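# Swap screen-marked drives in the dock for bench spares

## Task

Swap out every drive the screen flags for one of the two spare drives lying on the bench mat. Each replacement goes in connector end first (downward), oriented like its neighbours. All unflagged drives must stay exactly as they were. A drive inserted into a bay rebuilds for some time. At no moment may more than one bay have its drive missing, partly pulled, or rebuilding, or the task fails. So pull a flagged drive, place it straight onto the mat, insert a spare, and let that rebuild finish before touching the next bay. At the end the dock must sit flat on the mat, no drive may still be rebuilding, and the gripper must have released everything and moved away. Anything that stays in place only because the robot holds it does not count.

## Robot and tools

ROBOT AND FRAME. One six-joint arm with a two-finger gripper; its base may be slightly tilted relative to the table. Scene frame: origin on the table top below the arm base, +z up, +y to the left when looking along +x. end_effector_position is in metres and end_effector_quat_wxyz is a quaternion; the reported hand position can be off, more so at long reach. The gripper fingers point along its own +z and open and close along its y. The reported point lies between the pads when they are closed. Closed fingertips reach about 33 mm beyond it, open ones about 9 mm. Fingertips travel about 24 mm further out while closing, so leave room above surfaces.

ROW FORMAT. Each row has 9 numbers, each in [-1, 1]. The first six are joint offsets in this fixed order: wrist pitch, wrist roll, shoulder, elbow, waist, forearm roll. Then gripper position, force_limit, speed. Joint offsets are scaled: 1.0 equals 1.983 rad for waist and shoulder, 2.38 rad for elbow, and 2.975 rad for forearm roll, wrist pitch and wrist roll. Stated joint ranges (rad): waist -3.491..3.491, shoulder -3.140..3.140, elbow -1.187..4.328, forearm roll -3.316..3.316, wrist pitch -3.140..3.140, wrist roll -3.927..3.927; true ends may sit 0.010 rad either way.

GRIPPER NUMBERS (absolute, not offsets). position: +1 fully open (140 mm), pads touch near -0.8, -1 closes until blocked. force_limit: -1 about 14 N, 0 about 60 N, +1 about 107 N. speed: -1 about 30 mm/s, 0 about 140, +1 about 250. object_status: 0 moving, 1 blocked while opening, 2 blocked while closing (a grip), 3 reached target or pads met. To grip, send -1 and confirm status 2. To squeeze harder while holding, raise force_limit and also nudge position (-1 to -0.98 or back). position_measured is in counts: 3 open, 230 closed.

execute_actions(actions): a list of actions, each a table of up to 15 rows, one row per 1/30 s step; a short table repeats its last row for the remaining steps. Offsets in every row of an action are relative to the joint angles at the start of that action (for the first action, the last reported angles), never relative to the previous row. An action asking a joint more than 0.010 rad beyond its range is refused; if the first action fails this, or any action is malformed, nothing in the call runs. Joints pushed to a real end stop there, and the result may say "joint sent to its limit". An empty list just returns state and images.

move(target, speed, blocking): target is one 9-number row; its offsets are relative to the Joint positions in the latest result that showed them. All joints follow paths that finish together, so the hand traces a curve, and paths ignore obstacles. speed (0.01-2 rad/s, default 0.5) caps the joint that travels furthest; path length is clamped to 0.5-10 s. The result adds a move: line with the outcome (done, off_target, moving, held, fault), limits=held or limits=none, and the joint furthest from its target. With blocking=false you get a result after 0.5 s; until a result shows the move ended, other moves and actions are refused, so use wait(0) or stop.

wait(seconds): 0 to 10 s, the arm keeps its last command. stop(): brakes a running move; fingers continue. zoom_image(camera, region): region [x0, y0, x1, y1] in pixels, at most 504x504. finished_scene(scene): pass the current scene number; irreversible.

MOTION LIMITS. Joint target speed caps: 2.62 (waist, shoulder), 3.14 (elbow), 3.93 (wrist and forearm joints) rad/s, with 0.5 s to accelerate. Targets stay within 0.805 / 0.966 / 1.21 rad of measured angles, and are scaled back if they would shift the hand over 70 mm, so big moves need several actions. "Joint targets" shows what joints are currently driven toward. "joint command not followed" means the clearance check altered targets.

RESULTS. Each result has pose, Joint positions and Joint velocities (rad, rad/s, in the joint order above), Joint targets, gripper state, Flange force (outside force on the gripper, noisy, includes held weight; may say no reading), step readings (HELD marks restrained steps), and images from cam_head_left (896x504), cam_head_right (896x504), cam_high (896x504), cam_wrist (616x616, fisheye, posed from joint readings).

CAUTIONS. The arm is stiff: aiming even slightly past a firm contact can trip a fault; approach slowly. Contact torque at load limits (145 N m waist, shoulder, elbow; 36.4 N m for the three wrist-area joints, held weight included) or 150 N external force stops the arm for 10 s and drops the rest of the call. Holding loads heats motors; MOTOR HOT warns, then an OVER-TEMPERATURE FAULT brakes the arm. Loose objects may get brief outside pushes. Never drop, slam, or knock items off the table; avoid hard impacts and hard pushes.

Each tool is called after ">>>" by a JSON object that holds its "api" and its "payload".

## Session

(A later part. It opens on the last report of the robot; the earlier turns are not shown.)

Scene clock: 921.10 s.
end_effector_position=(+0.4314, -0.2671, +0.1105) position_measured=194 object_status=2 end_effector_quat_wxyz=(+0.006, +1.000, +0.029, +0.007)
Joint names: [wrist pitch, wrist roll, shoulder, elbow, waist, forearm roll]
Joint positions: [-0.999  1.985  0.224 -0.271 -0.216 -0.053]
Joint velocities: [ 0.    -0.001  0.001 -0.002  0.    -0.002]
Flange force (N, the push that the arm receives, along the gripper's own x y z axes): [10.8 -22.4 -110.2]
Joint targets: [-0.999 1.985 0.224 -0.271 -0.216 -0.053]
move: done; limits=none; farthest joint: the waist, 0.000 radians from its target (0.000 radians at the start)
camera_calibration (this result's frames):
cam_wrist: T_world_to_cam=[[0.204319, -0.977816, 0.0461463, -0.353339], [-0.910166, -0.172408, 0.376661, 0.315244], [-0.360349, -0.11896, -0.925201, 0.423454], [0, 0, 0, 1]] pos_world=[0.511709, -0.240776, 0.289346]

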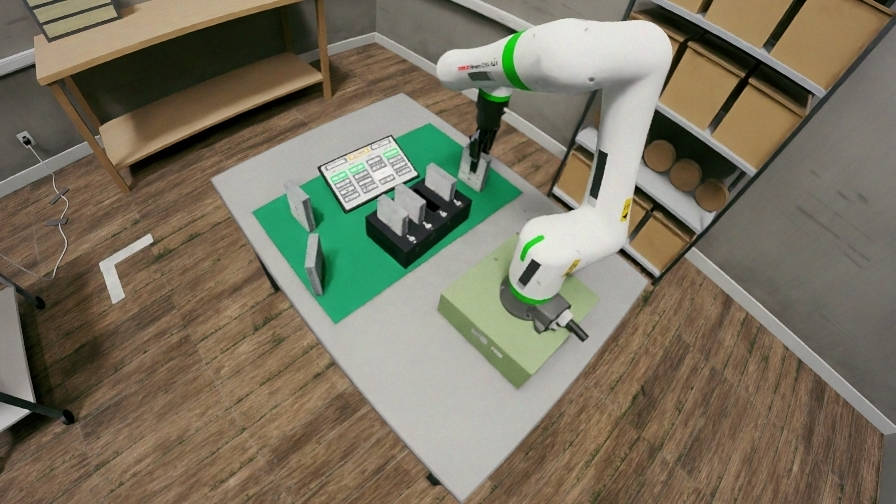

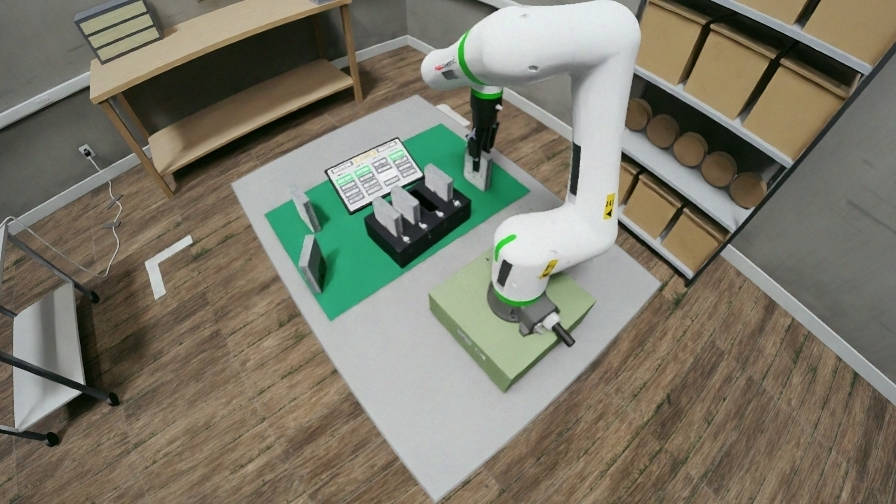

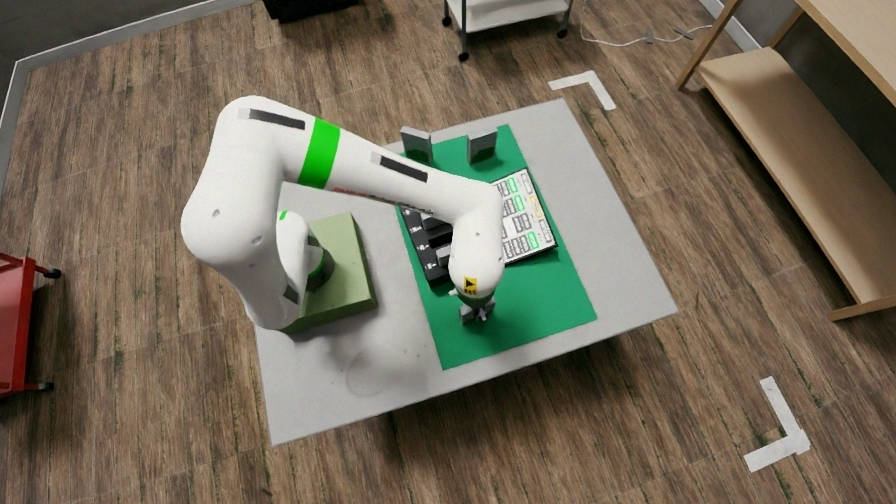

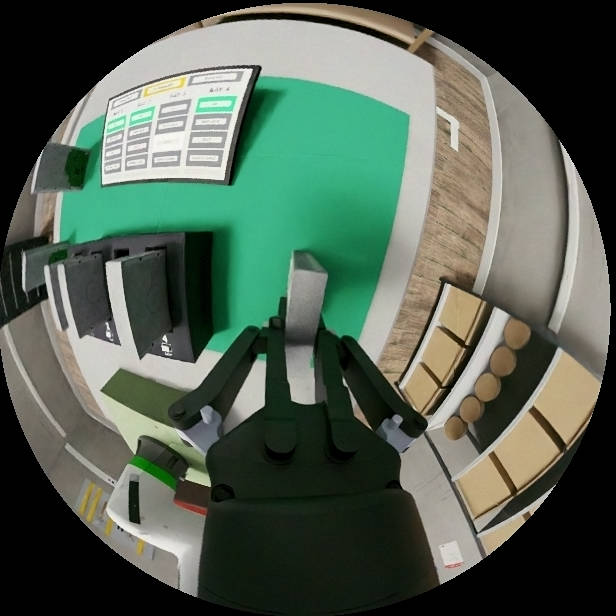

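>>> {"api": "execute_actions", "payload": {"actions": [[[0,0,0,0,0,0,-0.157,0.2,0]]]}}

>>> {"api": "move", "payload": {"target": [-0.115,0,-0.055,0.097,-0.008,0,-0.157,0.2,0], "speed": 0.5}}

Scene clock: 928.93 s.
end_effector_position=(+0.4314, -0.2670, +0.1105) position_measured=149 object_status=3 end_effector_quat_wxyz=(+0.006, +1.000, +0.029, +0.007)
Joint names: [wrist pitch, wrist roll, shoulder, elbow, waist, forearm roll]
Joint positions: [-0.999  1.985  0.224 -0.271 -0.216 -0.053]
Joint velocities: [ 0.    -0.    -0.     0.001  0.     0.   ]
Flange force (N, the push that the arm receives, along the gripper's own x y z axes): [6.1 6.5 -1.6]
Joint targets: [-0.999 1.985 0.224 -0.271 -0.216 -0.053]
Step readings (joint positions):
0: [-0.999 1.985 0.224 -0.271 -0.216 -0.053]
1: [-0.999 1.985 0.224 -0.271 -0.216 -0.053]
2: [-0.999 1.985 0.224 -0.271 -0.216 -0.053]
4: [-0.999 1.985 0.225 -0.271 -0.217 -0.053]
8: [-0.999 1.985 0.224 -0.271 -0.216 -0.053]
15: Joint positions above
camera_calibration (this result's frames):
cam_wrist: T_world_to_cam=[[0.204285, -0.977825, 0.0461039, -0.35331], [-0.910168, -0.172391, 0.376664, 0.315247], [-0.360364, -0.118909, -0.925202, 0.423461], [0, 0, 0, 1]] pos_world=[0.511704, -0.240777, 0.289334]

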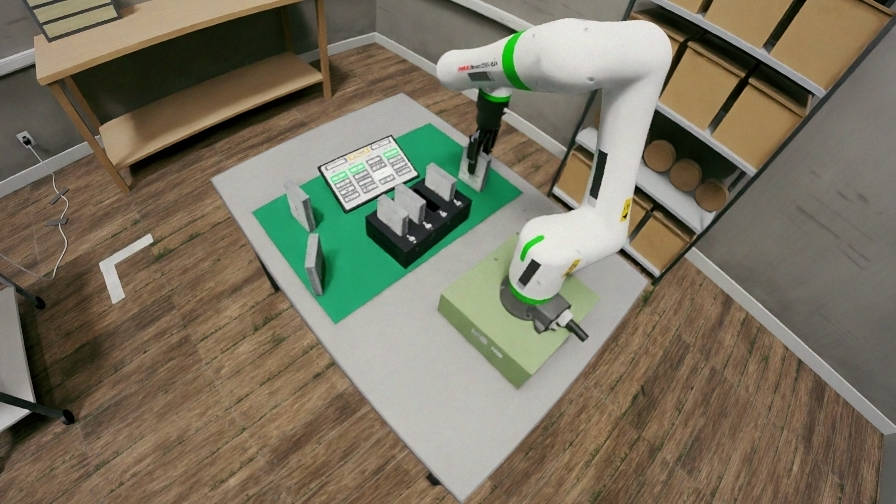

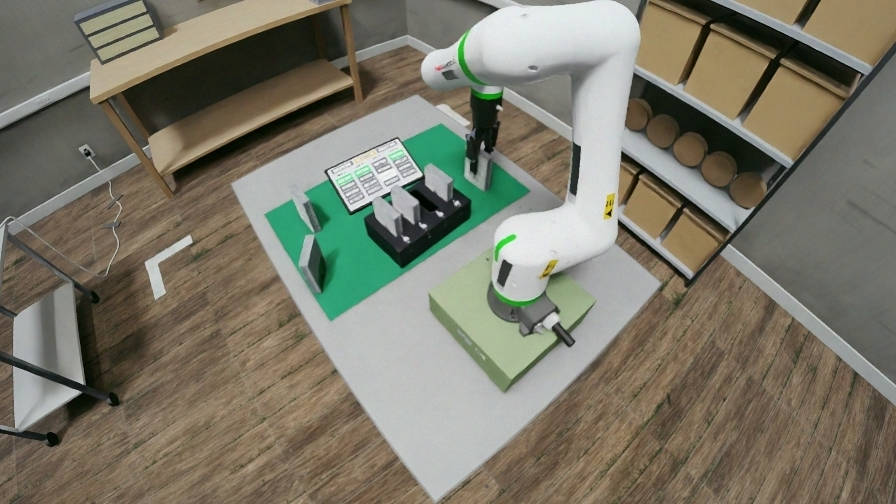

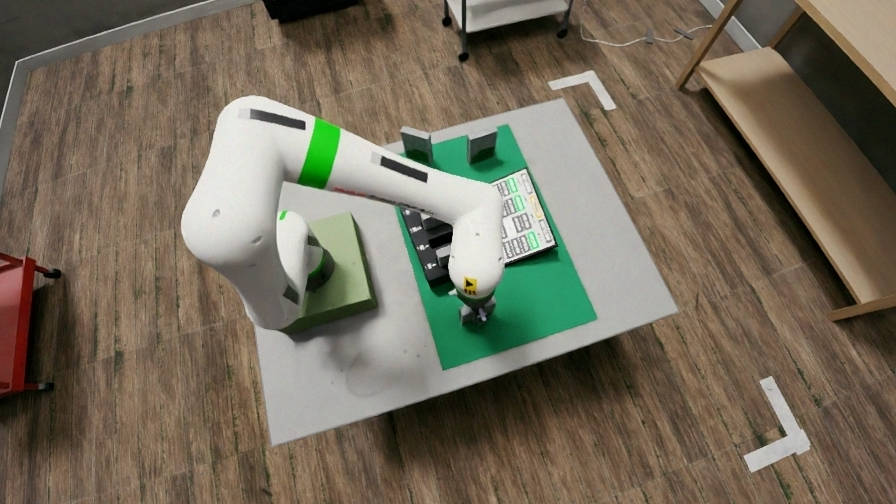

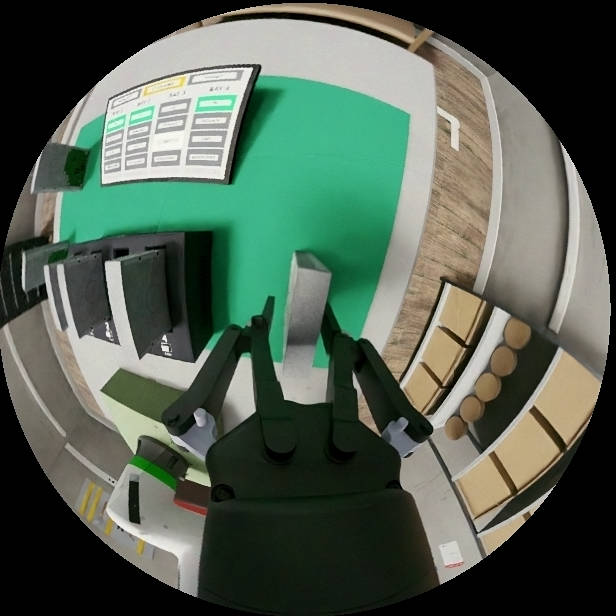

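Scene clock: 930.00 s.
end_effector_position=(+0.4420, -0.2686, +0.2550) position_measured=149 object_status=3 end_effector_quat_wxyz=(+0.003, +1.000, +0.030, +0.008)
Joint names: [wrist pitch, wrist roll, shoulder, elbow, waist, forearm roll]
Joint positions: [-1.341  1.985  0.115 -0.04  -0.232 -0.053]
Joint velocities: [-0.002 -0.002  0.     0.     0.    -0.001]
Flange force (N, the push that the arm receives, along the gripper's own x y z axes): [8.8 4.9 -3.3]
Joint targets: [-1.341 1.985 0.115 -0.040 -0.232 -0.053]
move: done; limits=none; farthest joint: the waist, 0.000 radians from its target (0.016 radians at the start)
camera_calibration (this result's frames):
cam_wrist: T_world_to_cam=[[0.205134, -0.977906, 0.0402501, -0.362607], [-0.910152, -0.175475, 0.375275, 0.269693], [-0.359921, -0.113615, -0.926039, 0.562188], [0, 0, 0, 1]] pos_world=[0.522188, -0.243398, 0.433994]

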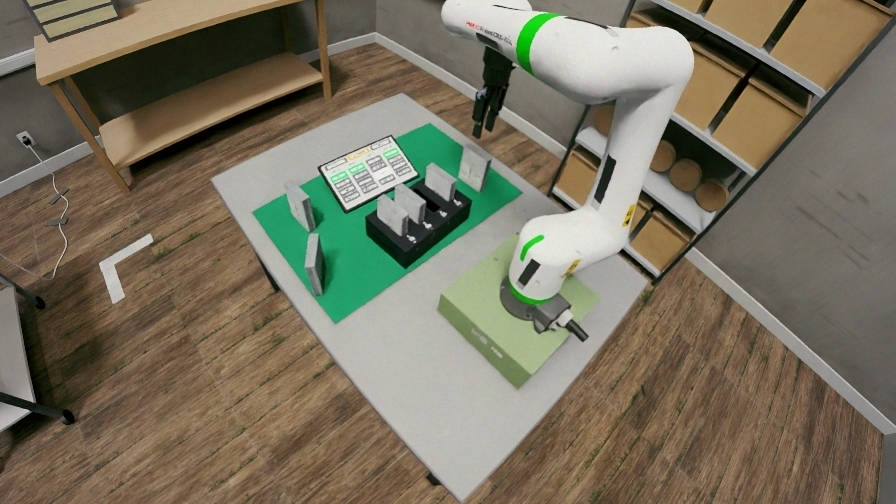

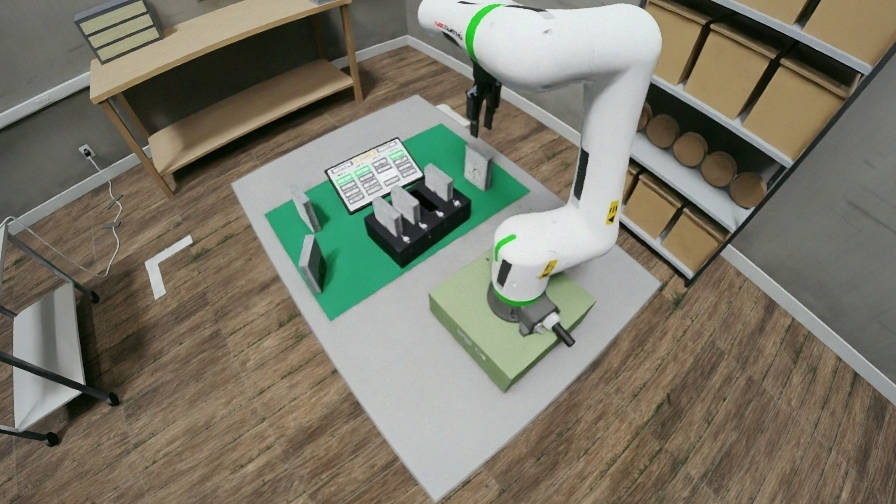

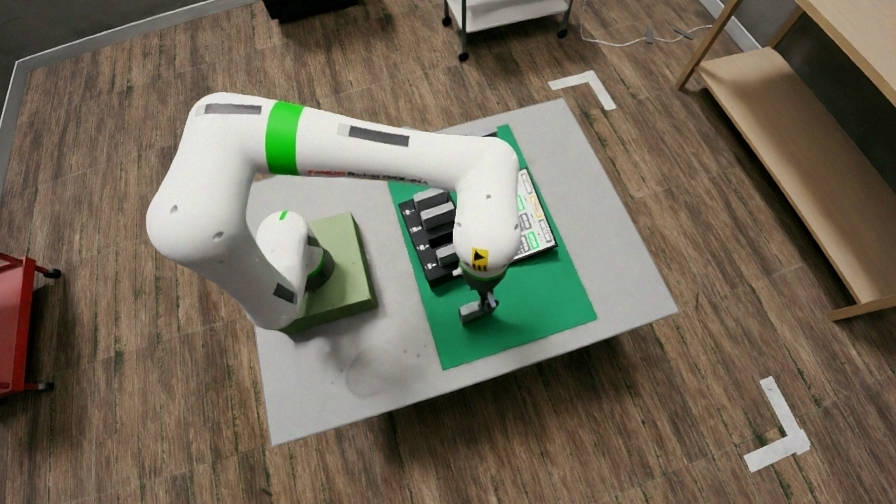

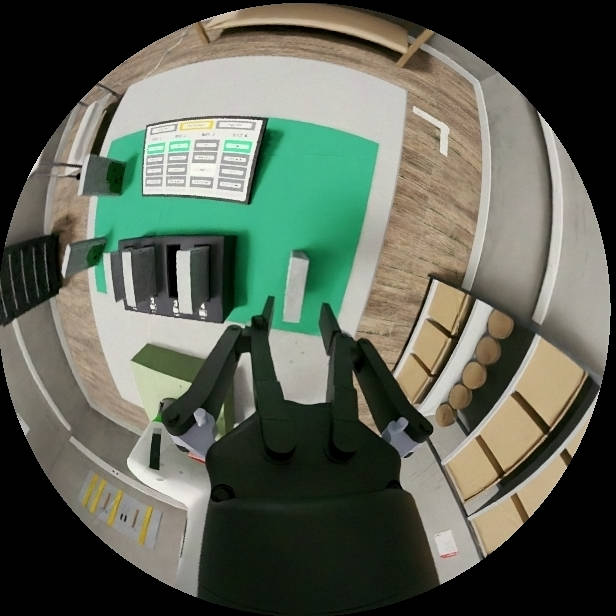

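>>> {"api": "move", "payload": {"target": [-0.0097,-0.6813,0.0308,0.0387,0.660,0.0329,0.35,0.3,0], "speed": 1.3}}

>>> {"api": "move", "payload": {"target": [0.0454,0,0.0182,-0.0412,0,0,0.35,0.3,0], "speed": 0.4}}

Scene clock: 940.53 s.
end_effector_position=(+0.4320, +0.3546, +0.2604) position_measured=85 object_status=3 end_effector_quat_wxyz=(-0.006, +0.949, -0.315, +0.002)
Joint names: [wrist pitch, wrist roll, shoulder, elbow, waist, forearm roll]
Joint positions: [-1.37  -0.042  0.176  0.052  1.077  0.045]
Joint velocities: [-0.    -0.     0.     0.     0.001 -0.   ]
Flange force (N, the push that the arm receives, along the gripper's own x y z axes): [1.6 -11.6 -1.2]
Joint targets: [-1.370 -0.042 0.176 0.052 1.077 0.045]
move: done; limits=none; farthest joint: the waist, 0.000 radians from its target (1.309 radians at the start)
camera_calibration (this result's frames):
cam_wrist: T_world_to_cam=[[-0.473996, -0.880314, 0.0193454, 0.512915], [-0.807993, 0.443577, 0.387796, 0.100978], [-0.349964, 0.168183, -0.921542, 0.52903], [0, 0, 0, 1]] pos_world=[0.509851, 0.317761, 0.438441]

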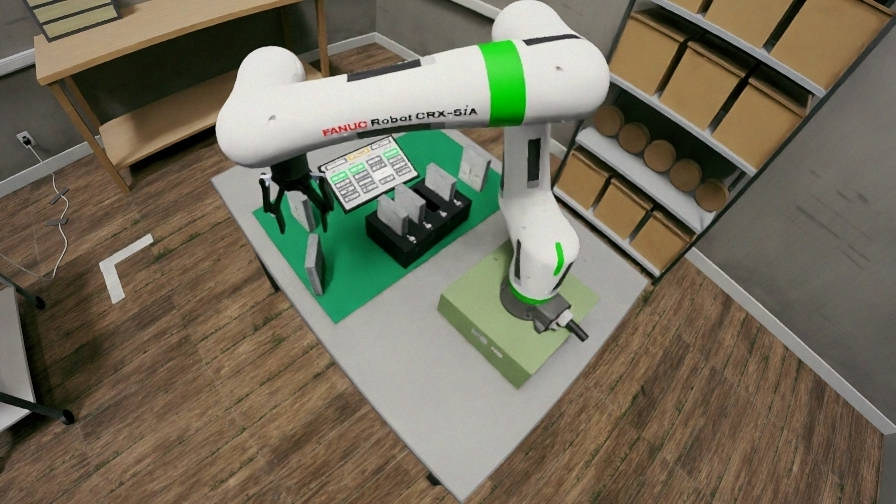

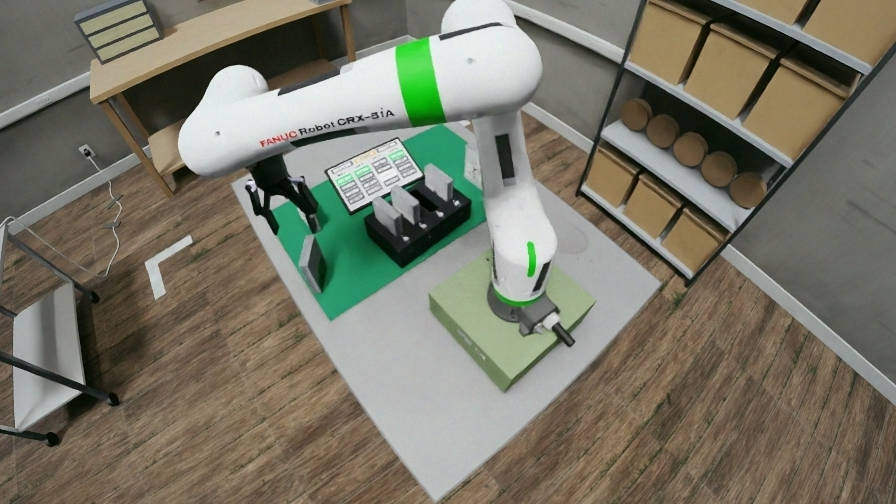

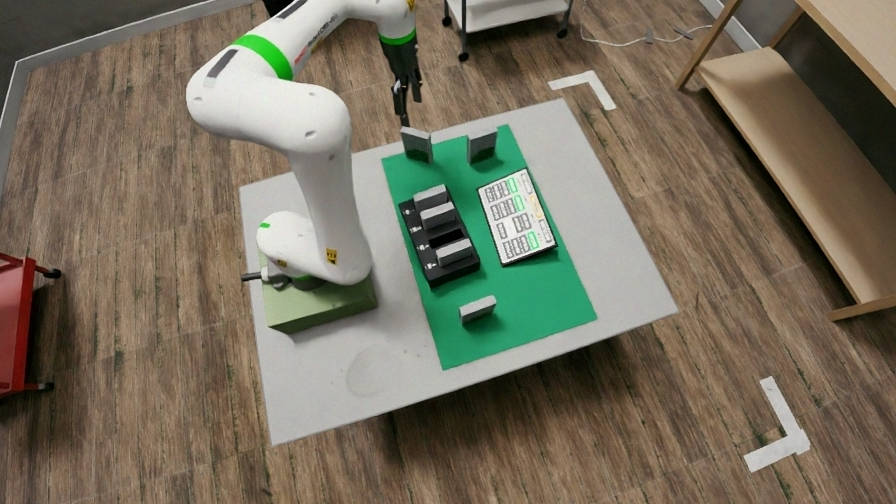

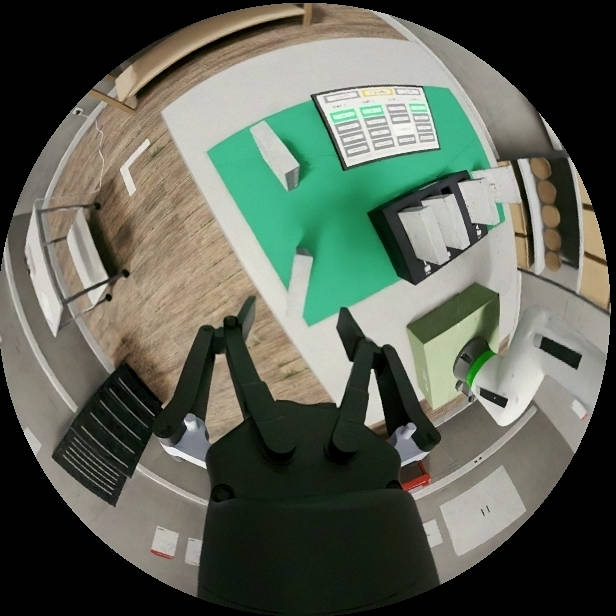

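Scene clock: 941.30 s.
end_effector_position=(+0.4298, +0.3572, +0.2007) position_measured=85 object_status=3 end_effector_quat_wxyz=(-0.007, +0.950, -0.313, +0.001)
Joint names: [wrist pitch, wrist roll, shoulder, elbow, waist, forearm roll]
Joint positions: [-1.235 -0.042  0.212 -0.046  1.077  0.045]
Joint velocities: [-0.001  0.001 -0.     0.     0.    -0.001]
Flange force (N, the push that the arm receives, along the gripper's own x y z axes): [3.9 -10.0 -1.5]
Joint targets: [-1.235 -0.042 0.212 -0.046 1.077 0.045]
move: done; limits=none; farthest joint: the waist, 0.000 radians from its target (0.000 radians at the start)
camera_calibration (this result's frames):
cam_wrist: T_world_to_cam=[[-0.468858, -0.883086, 0.0182197, 0.514309], [-0.810282, 0.438232, 0.389096, 0.123902], [-0.35159, 0.167668, -0.921017, 0.473585], [0, 0, 0, 1]] pos_world=[0.508041, 0.320477, 0.378599]

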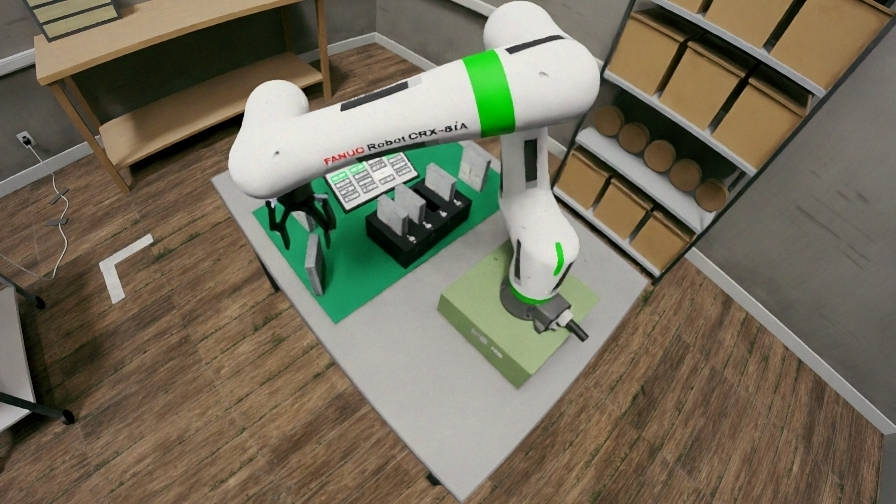

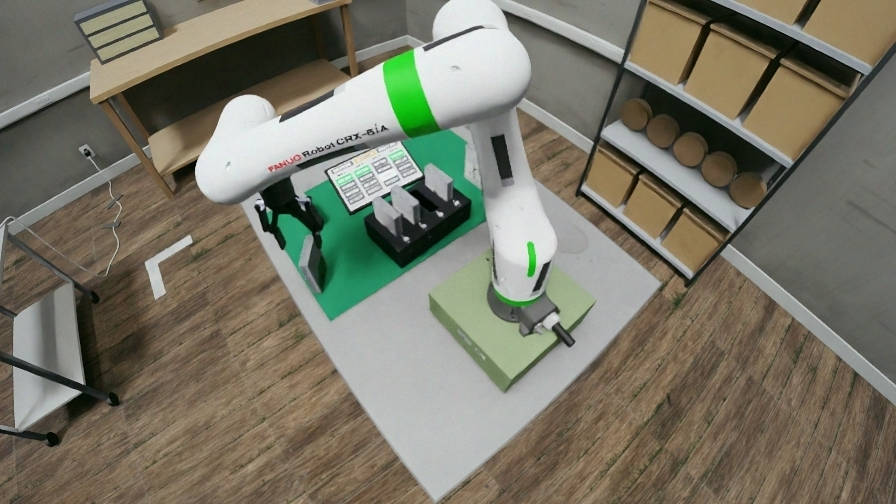

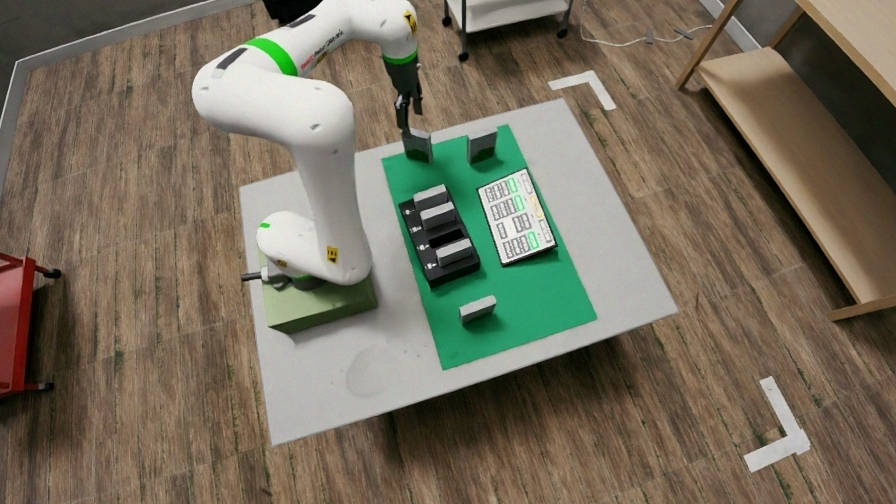

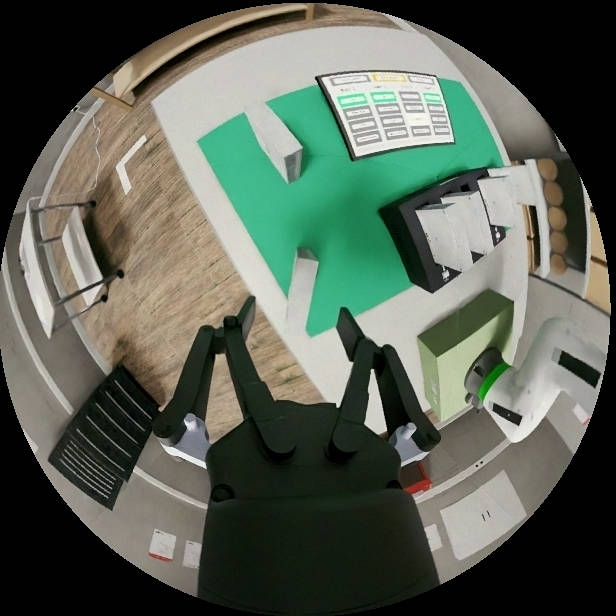

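>>> {"api": "move", "payload": {"target": [0.0323,0,0.0222,-0.0218,0,0,0.35,0.3,0], "speed": 0.3}}

>>> {"api": "move", "payload": {"target": [0.0319,0,0.0217,-0.0223,0,0,0.35,0.3,0], "speed": 0.25}}

Scene clock: 946.23 s.
end_effector_position=(+0.4294, +0.3610, +0.1568) position_measured=85 object_status=3 end_effector_quat_wxyz=(-0.007, +0.950, -0.311, +0.000)
Joint names: [wrist pitch, wrist roll, shoulder, elbow, waist, forearm roll]
Joint positions: [-1.139 -0.042  0.256 -0.098  1.077  0.045]
Joint velocities: [-0.    -0.    -0.    -0.001 -0.    -0.   ]
Flange force (N, the push that the arm receives, along the gripper's own x y z axes): [3.8 -9.2 -0.4]
Joint targets: [-1.139 -0.042 0.256 -0.098 1.077 0.045]
move: done; limits=none; farthest joint: the waist, 0.000 radians from its target (0.000 radians at the start)
camera_calibration (this result's frames):
cam_wrist: T_world_to_cam=[[-0.465334, -0.884956, 0.0178051, 0.51755], [-0.811566, 0.4346, 0.390491, 0.140646], [-0.353305, 0.167259, -0.920435, 0.433159], [0, 0, 0, 1]] pos_world=[0.508014, 0.324435, 0.334558]

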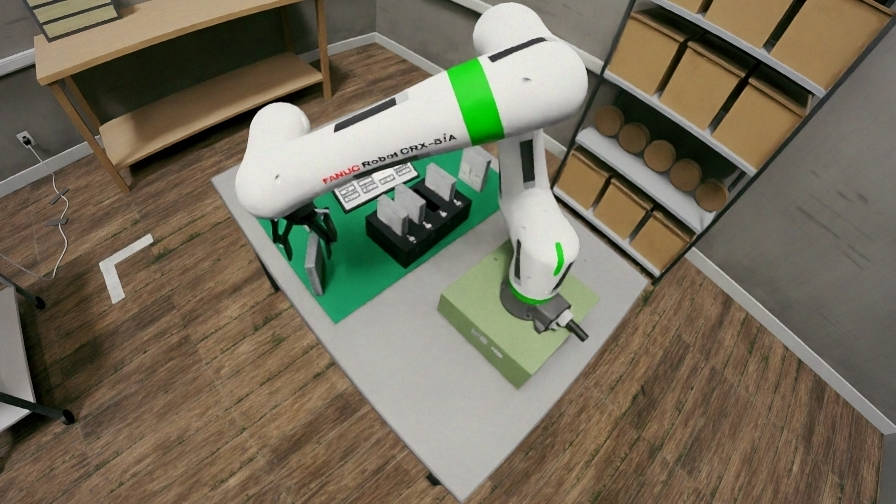

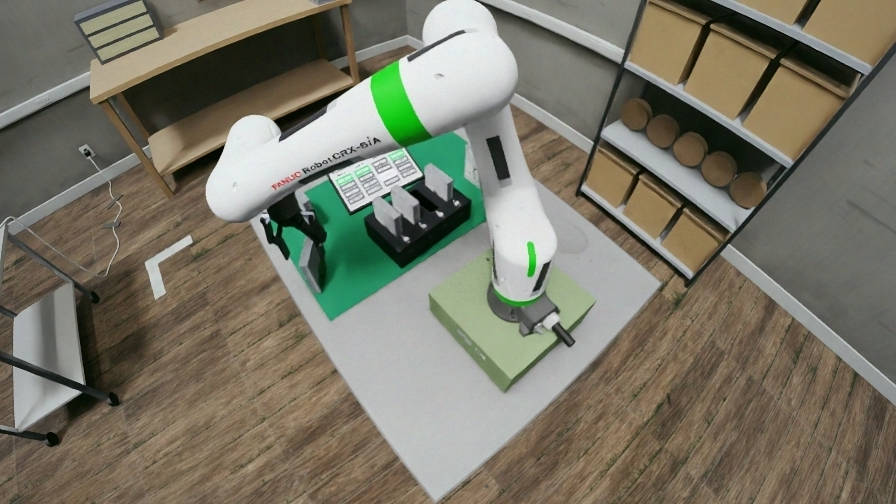

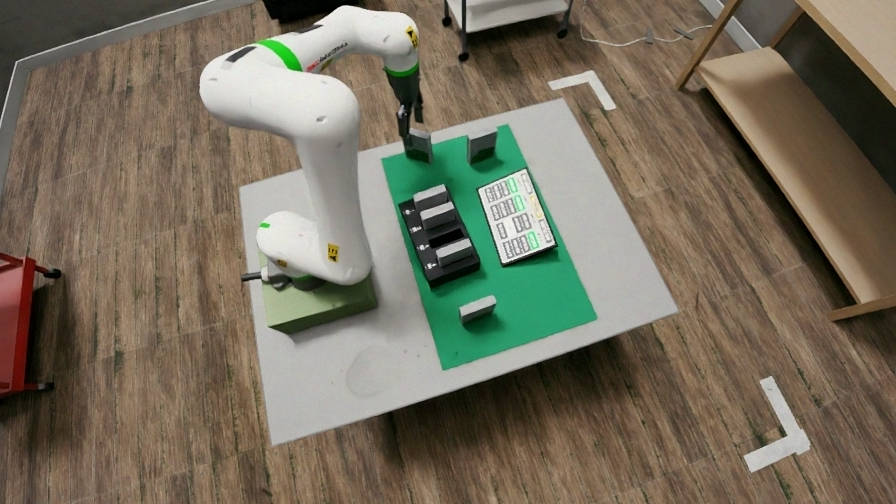

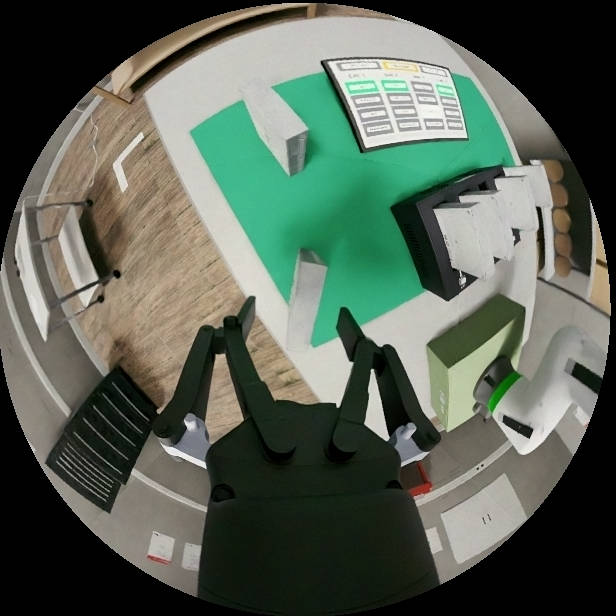

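Scene clock: 946.97 s.
end_effector_position=(+0.4262, +0.3610, +0.1137) position_measured=85 object_status=3 end_effector_quat_wxyz=(-0.007, +0.951, -0.309, -0.001)
Joint names: [wrist pitch, wrist roll, shoulder, elbow, waist, forearm roll]
Joint positions: [-1.044 -0.042  0.299 -0.151  1.077  0.045]
Joint velocities: [ 0.     0.    -0.     0.001  0.    -0.001]
Flange force (N, the push that the arm receives, along the gripper's own x y z axes): [-0.8 -11.1 -0.9]
Joint targets: [-1.044 -0.042 0.299 -0.151 1.077 0.045]
move: done; limits=none; farthest joint: the waist, 0.000 radians from its target (0.000 radians at the start)
camera_calibration (this result's frames):
cam_wrist: T_world_to_cam=[[-0.461891, -0.886739, 0.0187345, 0.515859], [-0.812354, 0.431434, 0.392359, 0.156145], [-0.356003, 0.166008, -0.919621, 0.393916], [0, 0, 0, 1]] pos_world=[0.505351, 0.324672, 0.291324]

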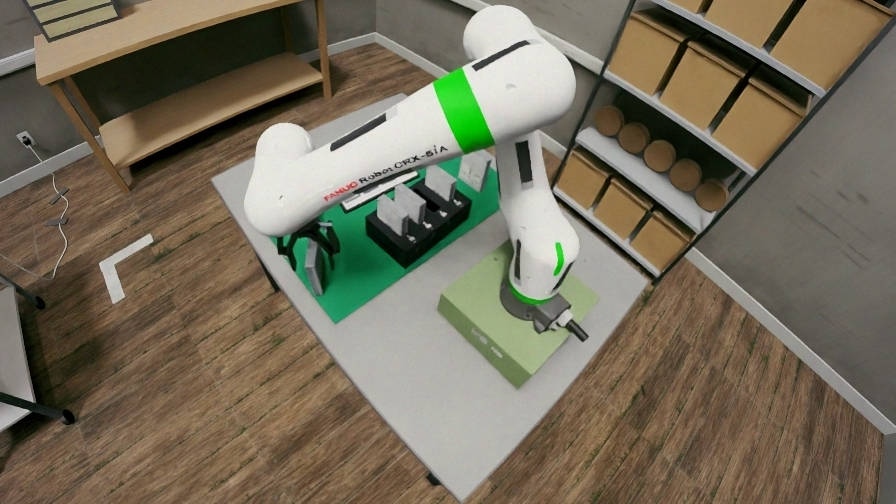

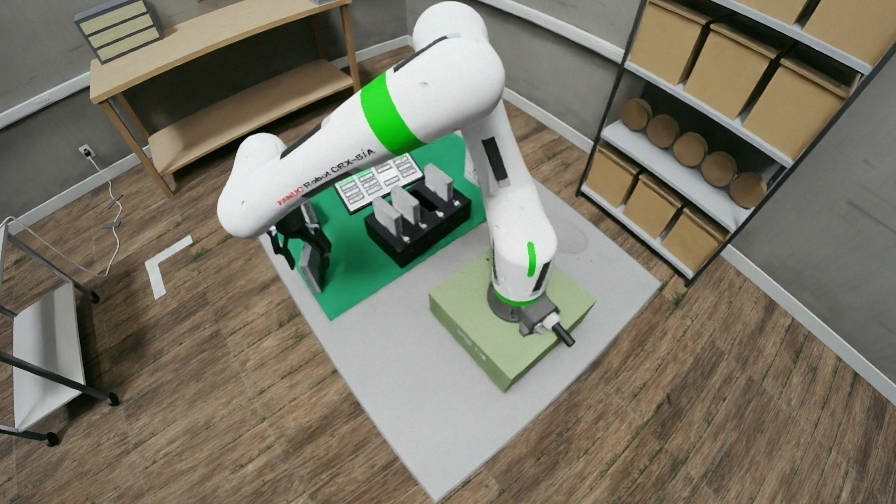

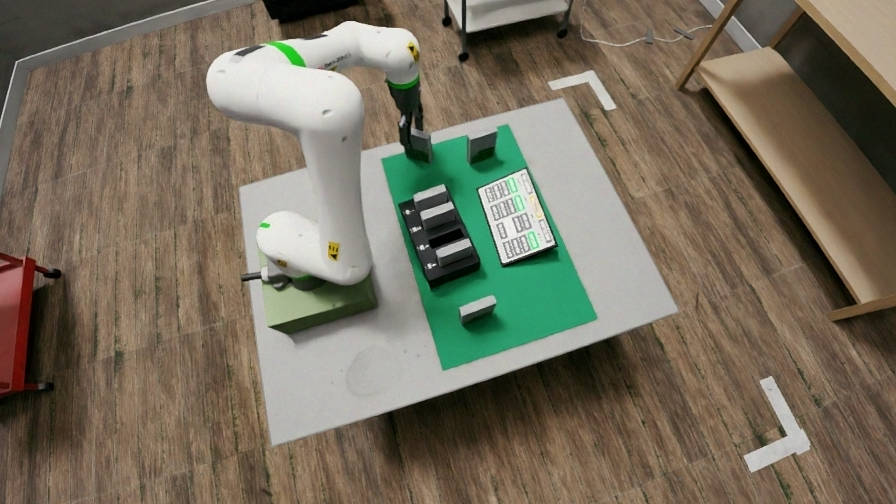

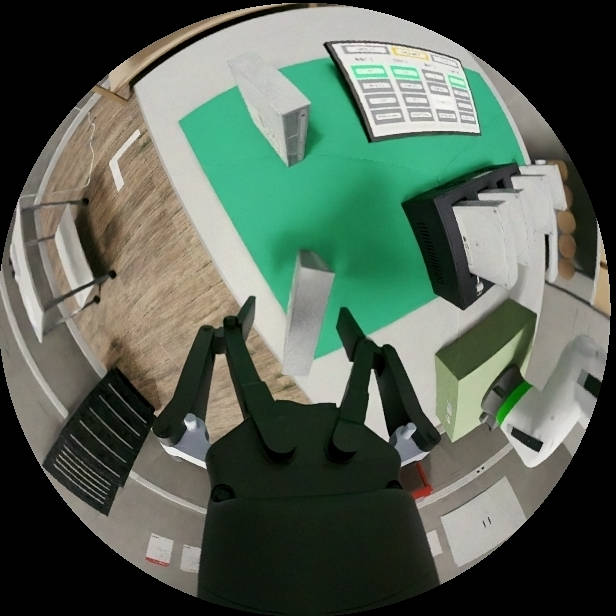

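>>> {"api": "execute_actions", "payload": {"actions": [[[0,0,0,0,0,0,-1,0.3,-0.4]],[[0,0,0,0,0,0,-1,0.3,-0.4]],[[0,0,0,0,0,0,-1,0.3,-0.4]],[[0,0,0,0,0,0,-1,0.3,-0.4]]]}}

Scene clock: 953.83 s.
end_effector_position=(+0.4263, +0.3610, +0.1137) position_measured=195 object_status=2 end_effector_quat_wxyz=(-0.007, +0.951, -0.309, -0.001)
Joint names: [wrist pitch, wrist roll, shoulder, elbow, waist, forearm roll]
Joint positions: [-1.043 -0.042  0.299 -0.151  1.077  0.045]
Joint velocities: [-0.001 -0.002  0.    -0.    -0.    -0.001]
Flange force (N, the push that the arm receives, along the gripper's own x y z axes): [2.2 -9.8 6.9]
Flange force at the end of the 1st action (N, along the gripper's axes at the end of the call): [2.5 -12.0 1.3]
Flange force at the end of the 2nd action (N, along the gripper's axes at the end of the call): [5.1 -6.5 5.7]
Flange force at the end of the 3rd action (N, along the gripper's axes at the end of the call): [1.6 -4.8 4.9]
Joint targets: [-1.043 -0.042 0.299 -0.151 1.077 0.045]
Step readings (joint positions; steps 1 to 15: 1st action; 16 to 30: 2nd action; 31 to 45: 3rd action; 46 to 60: 4th action):
0: [-1.044 -0.042 0.299 -0.151 1.077 0.045]
1: [-1.044 -0.042 0.299 -0.151 1.077 0.045]
2: [-1.044 -0.042 0.299 -0.151 1.077 0.045]
4: [-1.044 -0.042 0.299 -0.151 1.077 0.045]
8: [-1.044 -0.042 0.299 -0.151 1.077 0.045]
15: [-1.044 -0.042 0.299 -0.151 1.077 0.045]
16: [-1.044 -0.042 0.299 -0.151 1.077 0.045]
17: [-1.044 -0.042 0.299 -0.151 1.077 0.045]
19: [-1.044 -0.042 0.299 -0.151 1.077 0.045]
23: [-1.043 -0.042 0.299 -0.151 1.077 0.045]
30: [-1.043 -0.042 0.299 -0.151 1.077 0.045]
31: [-1.043 -0.042 0.299 -0.151 1.077 0.045]
32: [-1.043 -0.042 0.299 -0.151 1.077 0.045]
34: [-1.043 -0.042 0.299 -0.151 1.077 0.045]
38: [-1.043 -0.042 0.299 -0.151 1.077 0.045]
45: [-1.043 -0.042 0.299 -0.151 1.077 0.045]
46: [-1.043 -0.042 0.299 -0.151 1.077 0.045]
47: [-1.043 -0.042 0.299 -0.151 1.077 0.045]
49: [-1.043 -0.042 0.299 -0.151 1.077 0.045]
53: [-1.043 -0.042 0.299 -0.151 1.077 0.045]
60: Joint positions above
camera_calibration (this result's frames):
cam_wrist: T_world_to_cam=[[-0.461892, -0.886743, 0.0185269, 0.515944], [-0.812402, 0.431366, 0.392334, 0.156195], [-0.355891, 0.166164, -0.919636, 0.393834], [0, 0, 0, 1]] pos_world=[0.505365, 0.324691, 0.291344]

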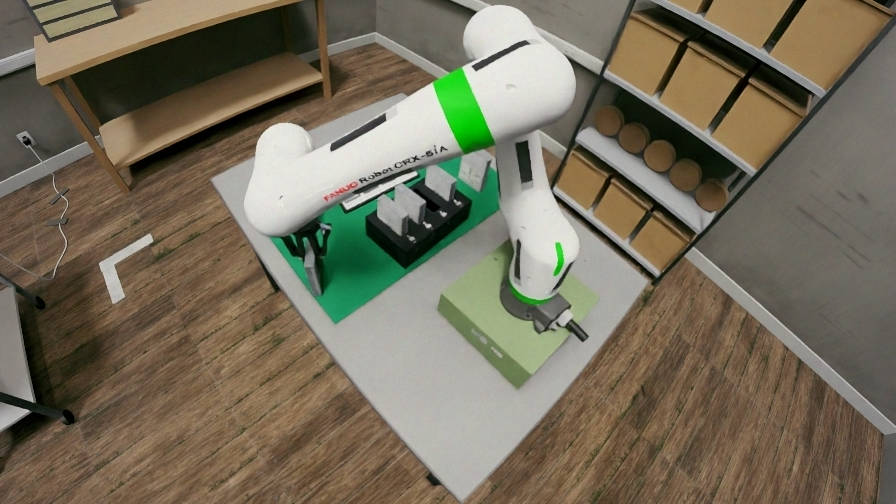

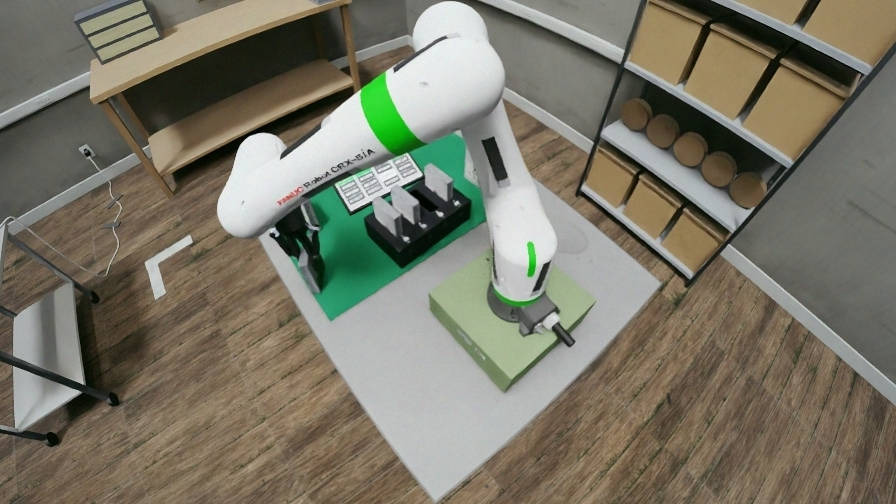

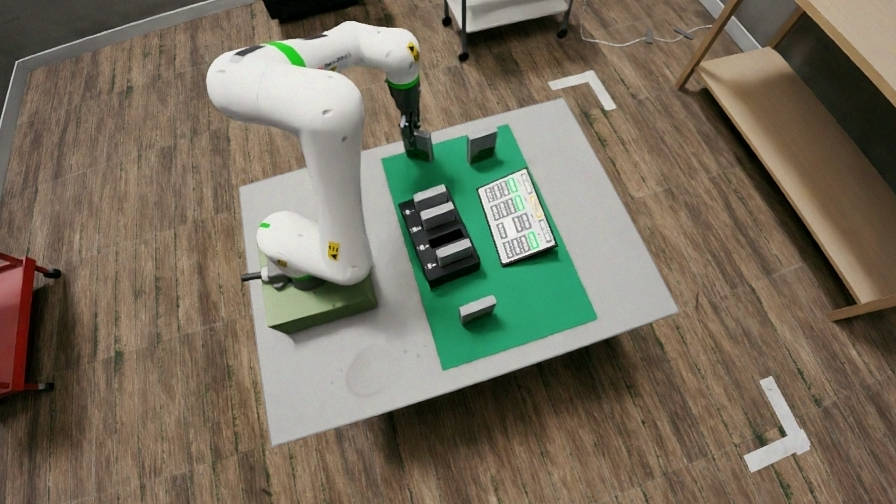

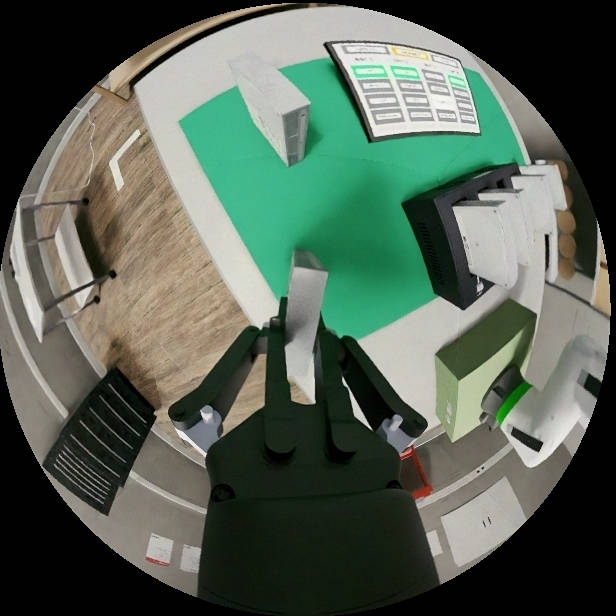

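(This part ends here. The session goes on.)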